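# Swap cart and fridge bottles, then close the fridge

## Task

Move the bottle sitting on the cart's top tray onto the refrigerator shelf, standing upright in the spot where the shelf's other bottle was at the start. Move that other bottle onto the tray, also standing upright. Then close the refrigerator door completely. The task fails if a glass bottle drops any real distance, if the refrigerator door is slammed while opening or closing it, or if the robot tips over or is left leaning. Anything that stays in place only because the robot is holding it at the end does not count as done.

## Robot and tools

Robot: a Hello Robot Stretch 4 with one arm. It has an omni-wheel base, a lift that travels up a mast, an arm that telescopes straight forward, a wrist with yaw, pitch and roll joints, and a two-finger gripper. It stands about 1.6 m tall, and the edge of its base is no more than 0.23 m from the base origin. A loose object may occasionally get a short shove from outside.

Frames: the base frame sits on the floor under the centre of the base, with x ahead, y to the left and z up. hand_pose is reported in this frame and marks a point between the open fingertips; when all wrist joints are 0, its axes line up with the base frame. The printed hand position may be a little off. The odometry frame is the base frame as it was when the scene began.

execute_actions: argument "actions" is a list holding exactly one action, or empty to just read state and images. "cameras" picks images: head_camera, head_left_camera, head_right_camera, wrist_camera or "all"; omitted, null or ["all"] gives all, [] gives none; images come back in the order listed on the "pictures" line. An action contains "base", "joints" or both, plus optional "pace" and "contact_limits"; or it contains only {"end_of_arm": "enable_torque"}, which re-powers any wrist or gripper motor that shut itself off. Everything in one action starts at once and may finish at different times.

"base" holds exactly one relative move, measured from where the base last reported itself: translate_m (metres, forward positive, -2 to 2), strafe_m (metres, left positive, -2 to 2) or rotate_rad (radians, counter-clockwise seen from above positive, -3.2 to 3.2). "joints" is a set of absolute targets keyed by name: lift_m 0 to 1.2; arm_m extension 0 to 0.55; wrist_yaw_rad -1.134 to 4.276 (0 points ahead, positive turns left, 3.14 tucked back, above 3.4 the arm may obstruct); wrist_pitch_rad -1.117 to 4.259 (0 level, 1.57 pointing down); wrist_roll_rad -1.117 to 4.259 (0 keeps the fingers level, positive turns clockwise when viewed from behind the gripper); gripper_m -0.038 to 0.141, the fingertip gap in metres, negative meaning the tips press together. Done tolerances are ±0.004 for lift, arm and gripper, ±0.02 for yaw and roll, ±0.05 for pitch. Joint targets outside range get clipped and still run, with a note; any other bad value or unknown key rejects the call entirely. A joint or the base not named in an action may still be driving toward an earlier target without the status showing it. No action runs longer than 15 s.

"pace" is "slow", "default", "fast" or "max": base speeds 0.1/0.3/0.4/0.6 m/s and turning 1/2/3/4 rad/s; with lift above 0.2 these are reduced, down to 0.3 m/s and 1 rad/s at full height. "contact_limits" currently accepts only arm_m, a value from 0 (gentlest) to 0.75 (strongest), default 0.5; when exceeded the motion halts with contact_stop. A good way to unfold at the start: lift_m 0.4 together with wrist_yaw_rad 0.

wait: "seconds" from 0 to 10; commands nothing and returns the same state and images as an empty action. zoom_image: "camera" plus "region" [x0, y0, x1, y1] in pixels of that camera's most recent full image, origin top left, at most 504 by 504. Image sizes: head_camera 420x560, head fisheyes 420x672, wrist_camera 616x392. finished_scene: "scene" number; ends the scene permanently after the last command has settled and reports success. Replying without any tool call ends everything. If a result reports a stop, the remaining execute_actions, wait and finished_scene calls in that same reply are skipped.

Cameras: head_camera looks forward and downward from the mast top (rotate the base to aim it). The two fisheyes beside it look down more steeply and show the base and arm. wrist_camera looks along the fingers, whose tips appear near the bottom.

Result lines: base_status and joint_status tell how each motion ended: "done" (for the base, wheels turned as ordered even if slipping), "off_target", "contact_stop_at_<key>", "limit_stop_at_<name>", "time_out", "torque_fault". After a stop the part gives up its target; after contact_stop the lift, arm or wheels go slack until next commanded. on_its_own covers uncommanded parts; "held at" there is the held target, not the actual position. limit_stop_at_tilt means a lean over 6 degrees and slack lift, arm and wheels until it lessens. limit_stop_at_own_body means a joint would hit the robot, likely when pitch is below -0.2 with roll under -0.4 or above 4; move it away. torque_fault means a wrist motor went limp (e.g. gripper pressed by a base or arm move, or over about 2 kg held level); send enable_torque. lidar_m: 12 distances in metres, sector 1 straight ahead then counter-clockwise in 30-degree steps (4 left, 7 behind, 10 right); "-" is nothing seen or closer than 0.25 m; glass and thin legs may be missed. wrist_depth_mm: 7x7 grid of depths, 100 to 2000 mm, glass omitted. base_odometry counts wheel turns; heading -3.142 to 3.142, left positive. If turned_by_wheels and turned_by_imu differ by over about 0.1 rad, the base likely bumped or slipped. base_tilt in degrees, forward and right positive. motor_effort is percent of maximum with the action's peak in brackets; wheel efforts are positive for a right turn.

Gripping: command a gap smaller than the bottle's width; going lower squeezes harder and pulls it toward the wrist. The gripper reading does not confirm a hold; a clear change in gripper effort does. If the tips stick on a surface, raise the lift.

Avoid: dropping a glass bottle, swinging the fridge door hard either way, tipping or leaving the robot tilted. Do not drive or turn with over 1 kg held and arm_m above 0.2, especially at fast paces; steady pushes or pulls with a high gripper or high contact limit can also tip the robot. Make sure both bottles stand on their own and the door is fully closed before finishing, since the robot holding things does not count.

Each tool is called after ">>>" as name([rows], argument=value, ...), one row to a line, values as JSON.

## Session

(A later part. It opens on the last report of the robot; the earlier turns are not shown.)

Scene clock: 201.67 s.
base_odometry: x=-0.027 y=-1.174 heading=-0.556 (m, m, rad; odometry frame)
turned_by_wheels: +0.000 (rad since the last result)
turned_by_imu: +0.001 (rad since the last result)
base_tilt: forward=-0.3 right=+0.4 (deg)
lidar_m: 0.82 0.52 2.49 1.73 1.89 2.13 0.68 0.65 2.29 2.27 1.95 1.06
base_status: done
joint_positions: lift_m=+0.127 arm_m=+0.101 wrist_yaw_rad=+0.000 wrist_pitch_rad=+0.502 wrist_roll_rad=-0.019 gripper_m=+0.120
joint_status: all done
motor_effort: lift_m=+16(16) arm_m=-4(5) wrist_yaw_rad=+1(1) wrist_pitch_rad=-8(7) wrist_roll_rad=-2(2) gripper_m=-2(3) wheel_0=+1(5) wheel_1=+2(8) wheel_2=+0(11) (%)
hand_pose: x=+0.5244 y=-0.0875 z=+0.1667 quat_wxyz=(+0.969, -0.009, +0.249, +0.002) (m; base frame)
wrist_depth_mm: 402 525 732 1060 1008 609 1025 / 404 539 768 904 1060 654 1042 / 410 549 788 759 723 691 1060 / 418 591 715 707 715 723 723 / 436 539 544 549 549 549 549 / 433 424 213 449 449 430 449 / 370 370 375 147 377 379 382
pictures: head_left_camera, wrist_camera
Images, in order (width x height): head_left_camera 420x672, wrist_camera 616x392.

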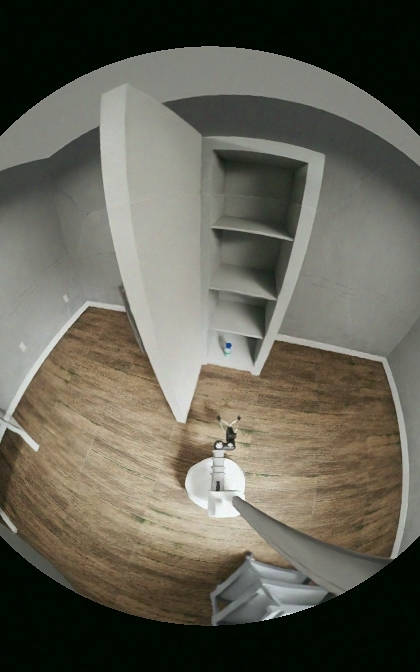

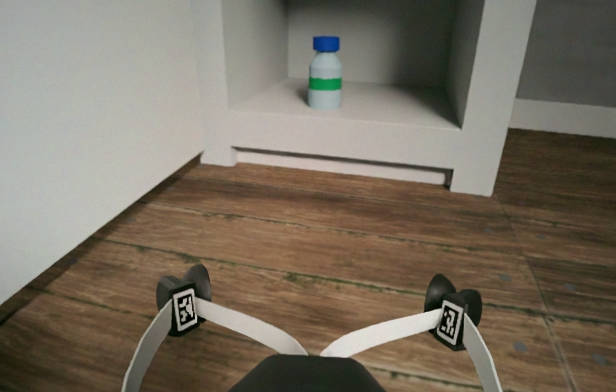

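>>> execute_actions([
  {"base":{"rotate_rad":-0.15},"joints":{"arm_m":0.0,"lift_m":0.3,"wrist_pitch_rad":0,"gripper_m":0.03,"wrist_yaw_rad":3.14},"pace":"fast"},
], cameras=[])

>>> execute_actions([
  {"base":{"strafe_m":0.48},"pace":"fast"},
], cameras=["head_camera","head_left_camera"])

Scene clock: 209.37 s.
base_odometry: x=-0.027 y=-1.174 heading=-0.706 (m, m, rad; odometry frame)
turned_by_wheels: -0.150 (rad since the last result)
turned_by_imu: -0.150 (rad since the last result)
base_tilt: forward=-0.3 right=+0.2 (deg)
lidar_m: 1.04 0.52 2.41 1.71 1.76 2.15 0.83 0.65 1.20 2.25 2.21 1.65
base_status: done
joint_positions: lift_m=+0.300 arm_m=+0.003 wrist_yaw_rad=+3.140 wrist_pitch_rad=+0.003 wrist_roll_rad=-0.019 gripper_m=+0.030
joint_status: all done
joint sent to its limit — the command would take arm_m past its lower limit, so that joint was sent only as far as its limit.
motor_effort: lift_m=+26(29) arm_m=-4(3) wrist_yaw_rad=+2(8) wrist_pitch_rad=-8(15) wrist_roll_rad=-4(2) gripper_m=-5(4) wheel_0=+1(3) wheel_1=+1(8) wheel_2=+0(6) (%)
hand_pose: x=-0.1143 y=+0.0880 z=+0.4770 quat_wxyz=(+0.001, -0.001, -0.009, +1.000) (m; base frame)
wrist_depth_mm: - 144 240 - - - - / - 115 143 - - - - / - 117 142 - - - - / 129 139 178 - - - - / 223 - - - - - - / 640 1229 215 1708 207 - - / 750 750 1160 158 1182 1308 1397
pictures: none
No camera images: the call's "cameras" was empty. Leave "cameras" out to get every camera's image.

Scene clock: 211.80 s.
base_odometry: x=+0.284 y=-0.809 heading=-0.706 (m, m, rad; odometry frame)
turned_by_wheels: +0.000 (rad since the last result)
turned_by_imu: +0.000 (rad since the last result)
base_tilt: forward=-0.2 right=+0.3 (deg)
lidar_m: 0.41 1.71 2.02 1.26 1.28 1.78 2.04 1.01 0.95 2.74 2.22 0.41
base_status: done
joint_positions: lift_m=+0.300 arm_m=+0.003 wrist_yaw_rad=+3.140 wrist_pitch_rad=+0.003 wrist_roll_rad=-0.019 gripper_m=+0.030
joint_status: not commanded
motor_effort: lift_m=+26(26) arm_m=-4(4) wrist_yaw_rad=+2(0) wrist_pitch_rad=-8(7) wrist_roll_rad=-2(3) gripper_m=-7(7) wheel_0=+0(8) wheel_1=+0(11) wheel_2=+1(5) (%)
hand_pose: x=-0.1143 y=+0.0879 z=+0.4770 quat_wxyz=(+0.001, -0.001, -0.009, +1.000) (m; base frame)
wrist_depth_mm: - 144 240 - - - - / - 115 143 - - - - / - 116 141 - - - - / 128 139 178 - - - - / 222 - - - - - - / 647 1863 215 1661 208 - - / 1098 1205 1205 157 1229 1308 1397
pictures: head_camera, head_left_camera
Images, in order (width x height): head_camera 420x560, head_left_camera 420x672.

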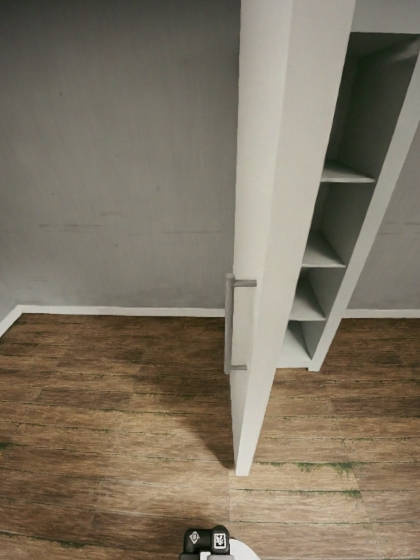

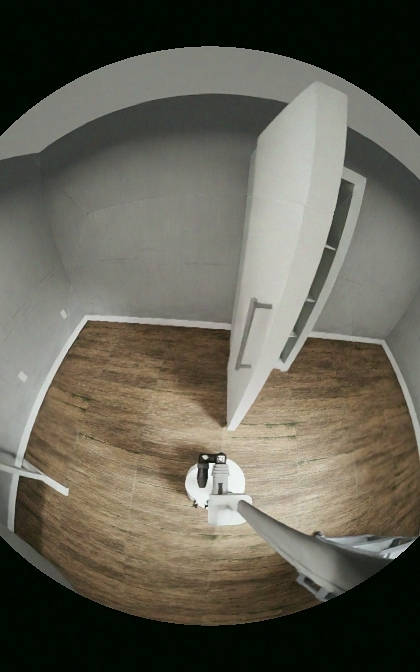

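>>> execute_actions([
  {"joints":{"arm_m":0.4},"pace":"fast"},
], cameras=[])

>>> execute_actions([
  {"base":{"strafe_m":-0.4},"pace":"slow"},
], cameras=["head_camera","head_left_camera"])

Scene clock: 216.73 s.
base_odometry: x=+0.284 y=-0.809 heading=-0.706 (m, m, rad; odometry frame)
turned_by_wheels: +0.000 (rad since the last result)
turned_by_imu: +0.001 (rad since the last result)
base_tilt: forward=-0.3 right=+0.3 (deg)
lidar_m: 0.40 1.72 2.05 1.25 1.26 1.79 2.06 1.02 0.96 2.73 2.22 0.43
base_status: not commanded
joint_positions: lift_m=+0.300 arm_m=+0.399 wrist_yaw_rad=+3.140 wrist_pitch_rad=+0.003 wrist_roll_rad=-0.019 gripper_m=+0.030
joint_status: all done
motor_effort: lift_m=+26(26) arm_m=+4(7) wrist_yaw_rad=+0(0) wrist_pitch_rad=-6(6) wrist_roll_rad=-3(4) gripper_m=-5(3) wheel_0=+0(0) wheel_1=+0(0) wheel_2=+1(1) (%)
hand_pose: x=+0.2818 y=+0.0879 z=+0.4770 quat_wxyz=(+0.001, -0.001, -0.009, +1.000) (m; base frame)
wrist_depth_mm: - - - - - - - / - 111 - - - - - / - 133 221 - - - - / 109 182 232 - - - - / - - - - - - - / 1255 1576 213 1756 208 - - / 1182 1229 891 157 1205 1308 1366
pictures: none
No camera images: the call's "cameras" was empty. Leave "cameras" out to get every camera's image.

Scene clock: 221.87 s.
base_odometry: x=+0.025 y=-1.113 heading=-0.706 (m, m, rad; odometry frame)
turned_by_wheels: +0.000 (rad since the last result)
turned_by_imu: +0.003 (rad since the last result)
base_tilt: forward=-0.2 right=+0.3 (deg)
lidar_m: 0.52 1.02 2.43 1.66 1.69 2.13 0.96 0.69 1.07 2.34 2.20 1.09
base_status: done
joint_positions: lift_m=+0.300 arm_m=+0.399 wrist_yaw_rad=+3.140 wrist_pitch_rad=+0.002 wrist_roll_rad=-0.019 gripper_m=+0.030
joint_status: not commanded
motor_effort: lift_m=+26(26) arm_m=+4(4) wrist_yaw_rad=-2(0) wrist_pitch_rad=-8(8) wrist_roll_rad=-4(1) gripper_m=-2(5) wheel_0=+1(11) wheel_1=-2(3) wheel_2=+2(4) (%)
hand_pose: x=+0.2818 y=+0.0878 z=+0.4770 quat_wxyz=(+0.001, -0.001, -0.009, +1.000) (m; base frame)
wrist_depth_mm: - - - - - - - / - 111 - - - - - / - 132 221 - - - - / 109 182 231 - - - - / - - - - - - - / 1430 1229 215 1661 208 - - / 1205 1138 931 157 1205 1336 1397
pictures: head_camera, head_left_camera
Images, in order (width x height): head_camera 420x560, head_left_camera 420x672.

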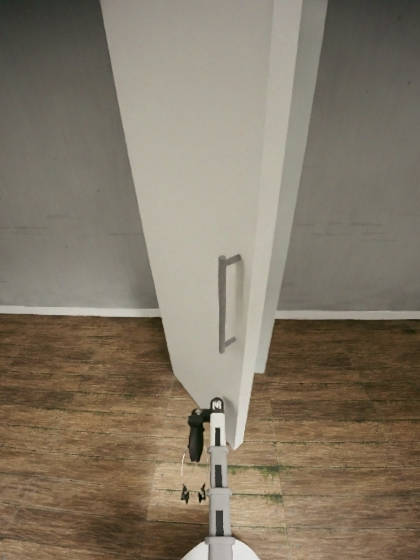

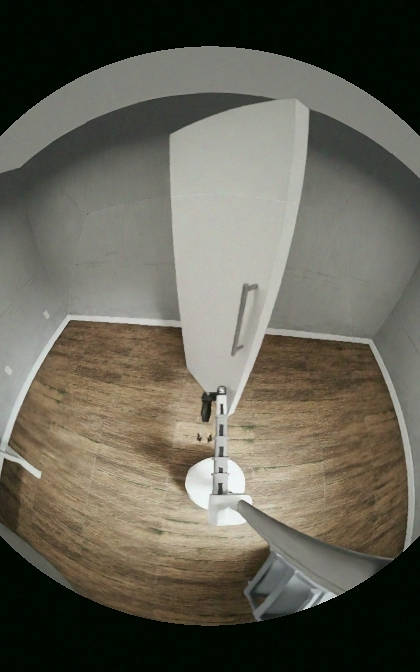

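>>> execute_actions([
  {"base":{"translate_m":0.2},"pace":"slow"},
], cameras=["head_left_camera"])

>>> execute_actions([
  {"base":{"strafe_m":-0.15},"pace":"slow"},
], cameras=["head_left_camera"])

Scene clock: 229.10 s.
base_odometry: x=+0.177 y=-1.243 heading=-0.706 (m, m, rad; odometry frame)
turned_by_wheels: +0.000 (rad since the last result)
turned_by_imu: +0.002 (rad since the last result)
base_tilt: forward=-0.3 right=+0.3 (deg)
lidar_m: 0.57 0.80 2.15 1.95 1.68 2.34 1.09 0.86 2.43 2.35 1.95 0.49
base_status: done
joint_positions: lift_m=+0.300 arm_m=+0.399 wrist_yaw_rad=+3.140 wrist_pitch_rad=+0.002 wrist_roll_rad=-0.019 gripper_m=+0.030
joint_status: not commanded
motor_effort: lift_m=+26(26) arm_m=+4(4) wrist_yaw_rad=+0(1) wrist_pitch_rad=-9(7) wrist_roll_rad=-1(1) gripper_m=-7(6) wheel_0=+0(5) wheel_1=+2(5) wheel_2=-2(5) (%)
hand_pose: x=+0.2818 y=+0.0878 z=+0.4770 quat_wxyz=(+0.001, -0.001, -0.009, +1.000) (m; base frame)
wrist_depth_mm: - - - - - - - / - 111 - - - - - / - 132 222 - - - - / 109 183 231 - - - - / - - - - - - - / 1756 1499 214 1618 208 - - / 1229 1205 917 157 1229 1308 1397
pictures: head_left_camera
Images, in order (width x height): head_left_camera 420x672.

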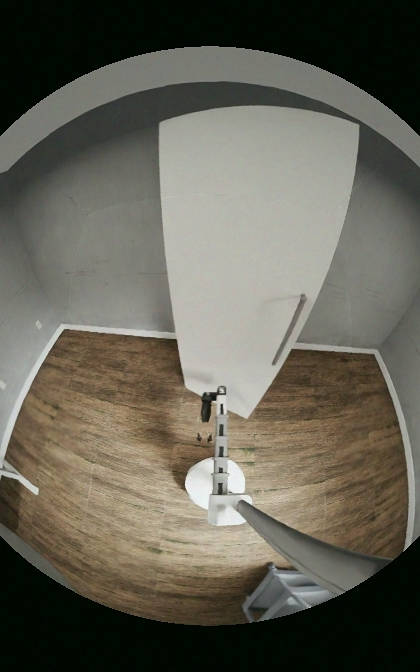

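Scene clock: 231.73 s.
base_odometry: x=+0.080 y=-1.357 heading=-0.706 (m, m, rad; odometry frame)
turned_by_wheels: +0.000 (rad since the last result)
turned_by_imu: +0.001 (rad since the last result)
base_tilt: forward=-0.3 right=+0.4 (deg)
lidar_m: 0.70 0.81 2.11 1.93 1.82 2.34 0.84 0.80 2.27 2.20 1.92 1.45
base_status: done
joint_positions: lift_m=+0.300 arm_m=+0.399 wrist_yaw_rad=+3.140 wrist_pitch_rad=+0.002 wrist_roll_rad=-0.019 gripper_m=+0.030
joint_status: not commanded
motor_effort: lift_m=+26(26) arm_m=+4(4) wrist_yaw_rad=+1(1) wrist_pitch_rad=-7(7) wrist_roll_rad=-2(4) gripper_m=-5(4) wheel_0=+0(3) wheel_1=+1(3) wheel_2=+0(1) (%)
hand_pose: x=+0.2818 y=+0.0878 z=+0.4770 quat_wxyz=(+0.001, -0.001, -0.009, +1.000) (m; base frame)
wrist_depth_mm: - - - - - - - / - 111 - - - - - / - 132 221 - - - - / 109 182 232 - - - - / - - 1983 - - - - / 1756 1576 215 1708 208 - - / 1205 1205 904 158 1205 1281 1366
pictures: head_left_camera
Images, in order (width x height): head_left_camera 420x672.

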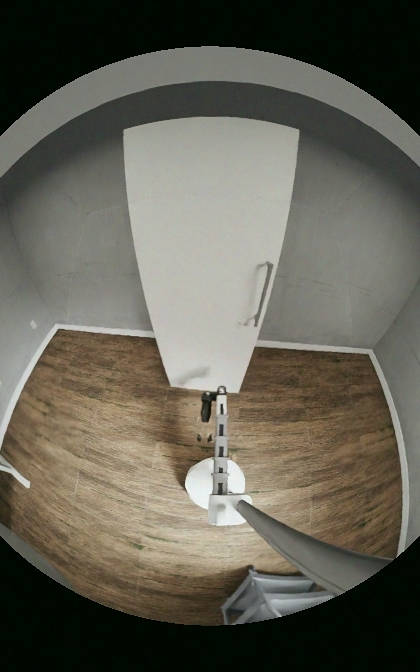

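>>> execute_actions([
  {"base":{"translate_m":0.05},"joints":{"arm_m":0.55},"contact_limits":{"arm_m":0.2},"pace":"slow"},
], cameras=["head_camera","head_right_camera"])

Scene clock: 236.87 s.
base_odometry: x=+0.118 y=-1.390 heading=-0.706 (m, m, rad; odometry frame)
turned_by_wheels: +0.000 (rad since the last result)
turned_by_imu: +0.002 (rad since the last result)
base_tilt: forward=-0.3 right=+0.3 (deg)
lidar_m: 0.69 0.76 2.03 2.09 1.87 2.42 0.88 0.90 2.27 2.21 1.84 1.42
base_status: done
joint_positions: lift_m=+0.300 arm_m=+0.549 wrist_yaw_rad=+3.140 wrist_pitch_rad=+0.002 wrist_roll_rad=-0.019 gripper_m=+0.030
joint_status: all done
motor_effort: lift_m=+26(26) arm_m=+5(6) wrist_yaw_rad=+1(1) wrist_pitch_rad=-8(7) wrist_roll_rad=-4(1) gripper_m=-3(4) wheel_0=+0(0) wheel_1=+2(3) wheel_2=-1(2) (%)
contact_limits: arm_m 0.2
hand_pose: x=+0.4318 y=+0.0879 z=+0.4770 quat_wxyz=(+0.001, -0.001, -0.009, +1.000) (m; base frame)
wrist_depth_mm: - - - - - - - / - 116 - - - - - / - 116 250 - - - - / 116 168 268 - - - - / - - - - - - - / 1808 1708 214 1661 208 - - / 1205 1205 699 158 1205 1308 1366
pictures: head_camera, head_right_camera
Images, in order (width x height): head_camera 420x560, head_right_camera 420x672.

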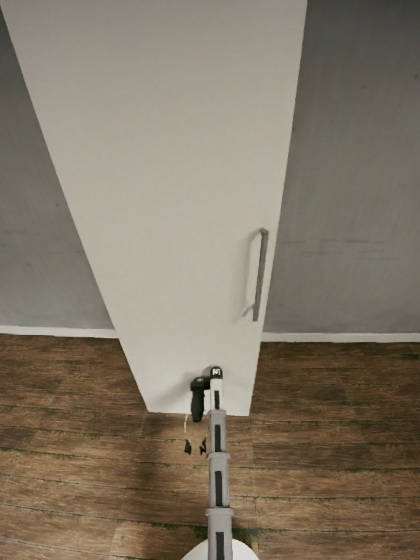

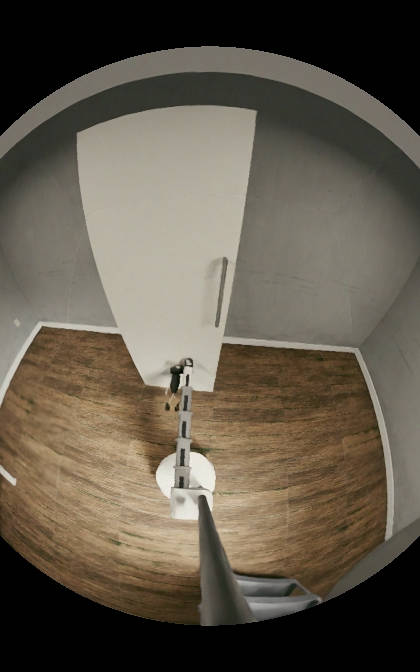

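>>> execute_actions([
  {"base":{"translate_m":0.04},"joints":{"arm_m":0.5}},
], cameras=[])

>>> execute_actions([
  {"joints":{"arm_m":0.55},"contact_limits":{"arm_m":0.3},"pace":"slow"},
], cameras=[])

Scene clock: 241.23 s.
base_odometry: x=+0.148 y=-1.416 heading=-0.706 (m, m, rad; odometry frame)
turned_by_wheels: +0.000 (rad since the last result)
turned_by_imu: +0.001 (rad since the last result)
base_tilt: forward=-0.3 right=+0.3 (deg)
lidar_m: 0.63 0.73 1.97 2.23 1.87 2.46 0.89 0.93 2.25 2.20 1.79 0.74
base_status: done
joint_positions: lift_m=+0.300 arm_m=+0.501 wrist_yaw_rad=+3.140 wrist_pitch_rad=+0.002 wrist_roll_rad=-0.019 gripper_m=+0.030
joint_status: all done
motor_effort: lift_m=+26(26) arm_m=-5(4) wrist_yaw_rad=+0(1) wrist_pitch_rad=-8(7) wrist_roll_rad=-1(1) gripper_m=-5(6) wheel_0=+1(4) wheel_1=-1(7) wheel_2=+2(8) (%)
hand_pose: x=+0.3833 y=+0.0879 z=+0.4770 quat_wxyz=(+0.001, -0.001, -0.009, +1.000) (m; base frame)
wrist_depth_mm: - 107 - - - - - / - 105 - - - - - / - 106 246 - - - - / 104 174 247 - - - - / - - - - - - - / 1756 1708 215 1618 208 - - / 1182 1205 668 157 1182 1281 1397
pictures: none
No camera images: the call's "cameras" was empty. Leave "cameras" out to get every camera's image.

Scene clock: 242.33 s.
base_odometry: x=+0.148 y=-1.416 heading=-0.706 (m, m, rad; odometry frame)
turned_by_wheels: +0.000 (rad since the last result)
turned_by_imu: +0.003 (rad since the last result)
base_tilt: forward=-0.2 right=+0.3 (deg)
lidar_m: 0.63 0.72 1.97 2.24 1.86 2.45 0.92 0.94 2.27 2.20 1.79 0.70
base_status: not commanded
joint_positions: lift_m=+0.300 arm_m=+0.518 wrist_yaw_rad=+3.140 wrist_pitch_rad=+0.002 wrist_roll_rad=-0.019 gripper_m=+0.030
joint_status: arm_m contact_stop (moved +0.018 of +0.049)
on_its_own: arm_m is slack since a contact_stop (your +0.550 is given up)
motor_effort: lift_m=+26(26) arm_m=+0(21) wrist_yaw_rad=+1(0) wrist_pitch_rad=-8(9) wrist_roll_rad=-1(0) gripper_m=-3(4) wheel_0=+1(4) wheel_1=+0(7) wheel_2=-2(12) (%)
contact_limits: arm_m 0.3
hand_pose: x=+0.4010 y=+0.0879 z=+0.4771 quat_wxyz=(+0.001, -0.001, -0.009, +1.000) (m; base frame)
wrist_depth_mm: - 113 - - - - - / - 111 - - - - - / - 110 250 - - - - / 110 167 257 - - - - / - - - - - - - / 1808 1756 214 1661 209 - - / 1205 1182 676 157 1205 1336 1366
pictures: none
No camera images: the call's "cameras" was empty. Leave "cameras" out to get every camera's image.

>>> execute_actions([
  {"joints":{"arm_m":0.45,"lift_m":0.42},"pace":"fast"},
], cameras=["wrist_camera","head_camera"])

>>> finished_scene(scene=1)

Scene clock: 246.10 s.
base_odometry: x=+0.148 y=-1.416 heading=-0.706 (m, m, rad; odometry frame)
turned_by_wheels: +0.000 (rad since the last result)
turned_by_imu: +0.001 (rad since the last result)
base_tilt: forward=-0.2 right=+0.3 (deg)
lidar_m: 0.64 0.72 1.96 2.27 1.86 2.47 0.90 0.92 2.26 2.20 1.80 0.71
base_status: not commanded
joint_positions: lift_m=+0.420 arm_m=+0.451 wrist_yaw_rad=+3.140 wrist_pitch_rad=+0.002 wrist_roll_rad=-0.019 gripper_m=+0.030
joint_status: all done
motor_effort: lift_m=+26(29) arm_m=-4(5) wrist_yaw_rad=-2(1) wrist_pitch_rad=-8(8) wrist_roll_rad=-2(3) gripper_m=-3(5) wheel_0=+1(1) wheel_1=+0(0) wheel_2=+0(2) (%)
hand_pose: x=+0.3333 y=+0.0878 z=+0.5971 quat_wxyz=(+0.001, -0.001, -0.009, +1.000) (m; base frame)
wrist_depth_mm: - - - - - - - / - 148 - - - - - / - 131 213 - - - - / - 193 271 - - - - / - - 1537 - - - - / - 1921 214 - 208 - - / 1430 1464 1366 157 1464 1576 1708
pictures: head_camera, wrist_camera
Images, in order (width x height): head_camera 420x560, wrist_camera 616x392.

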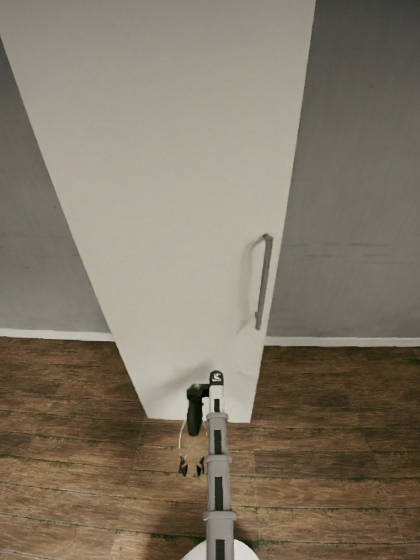

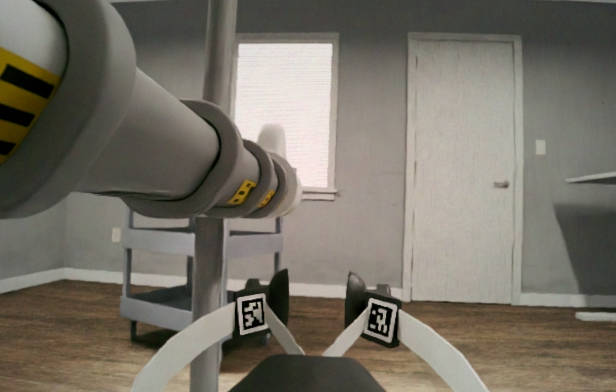

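The scene is finished: the task was done.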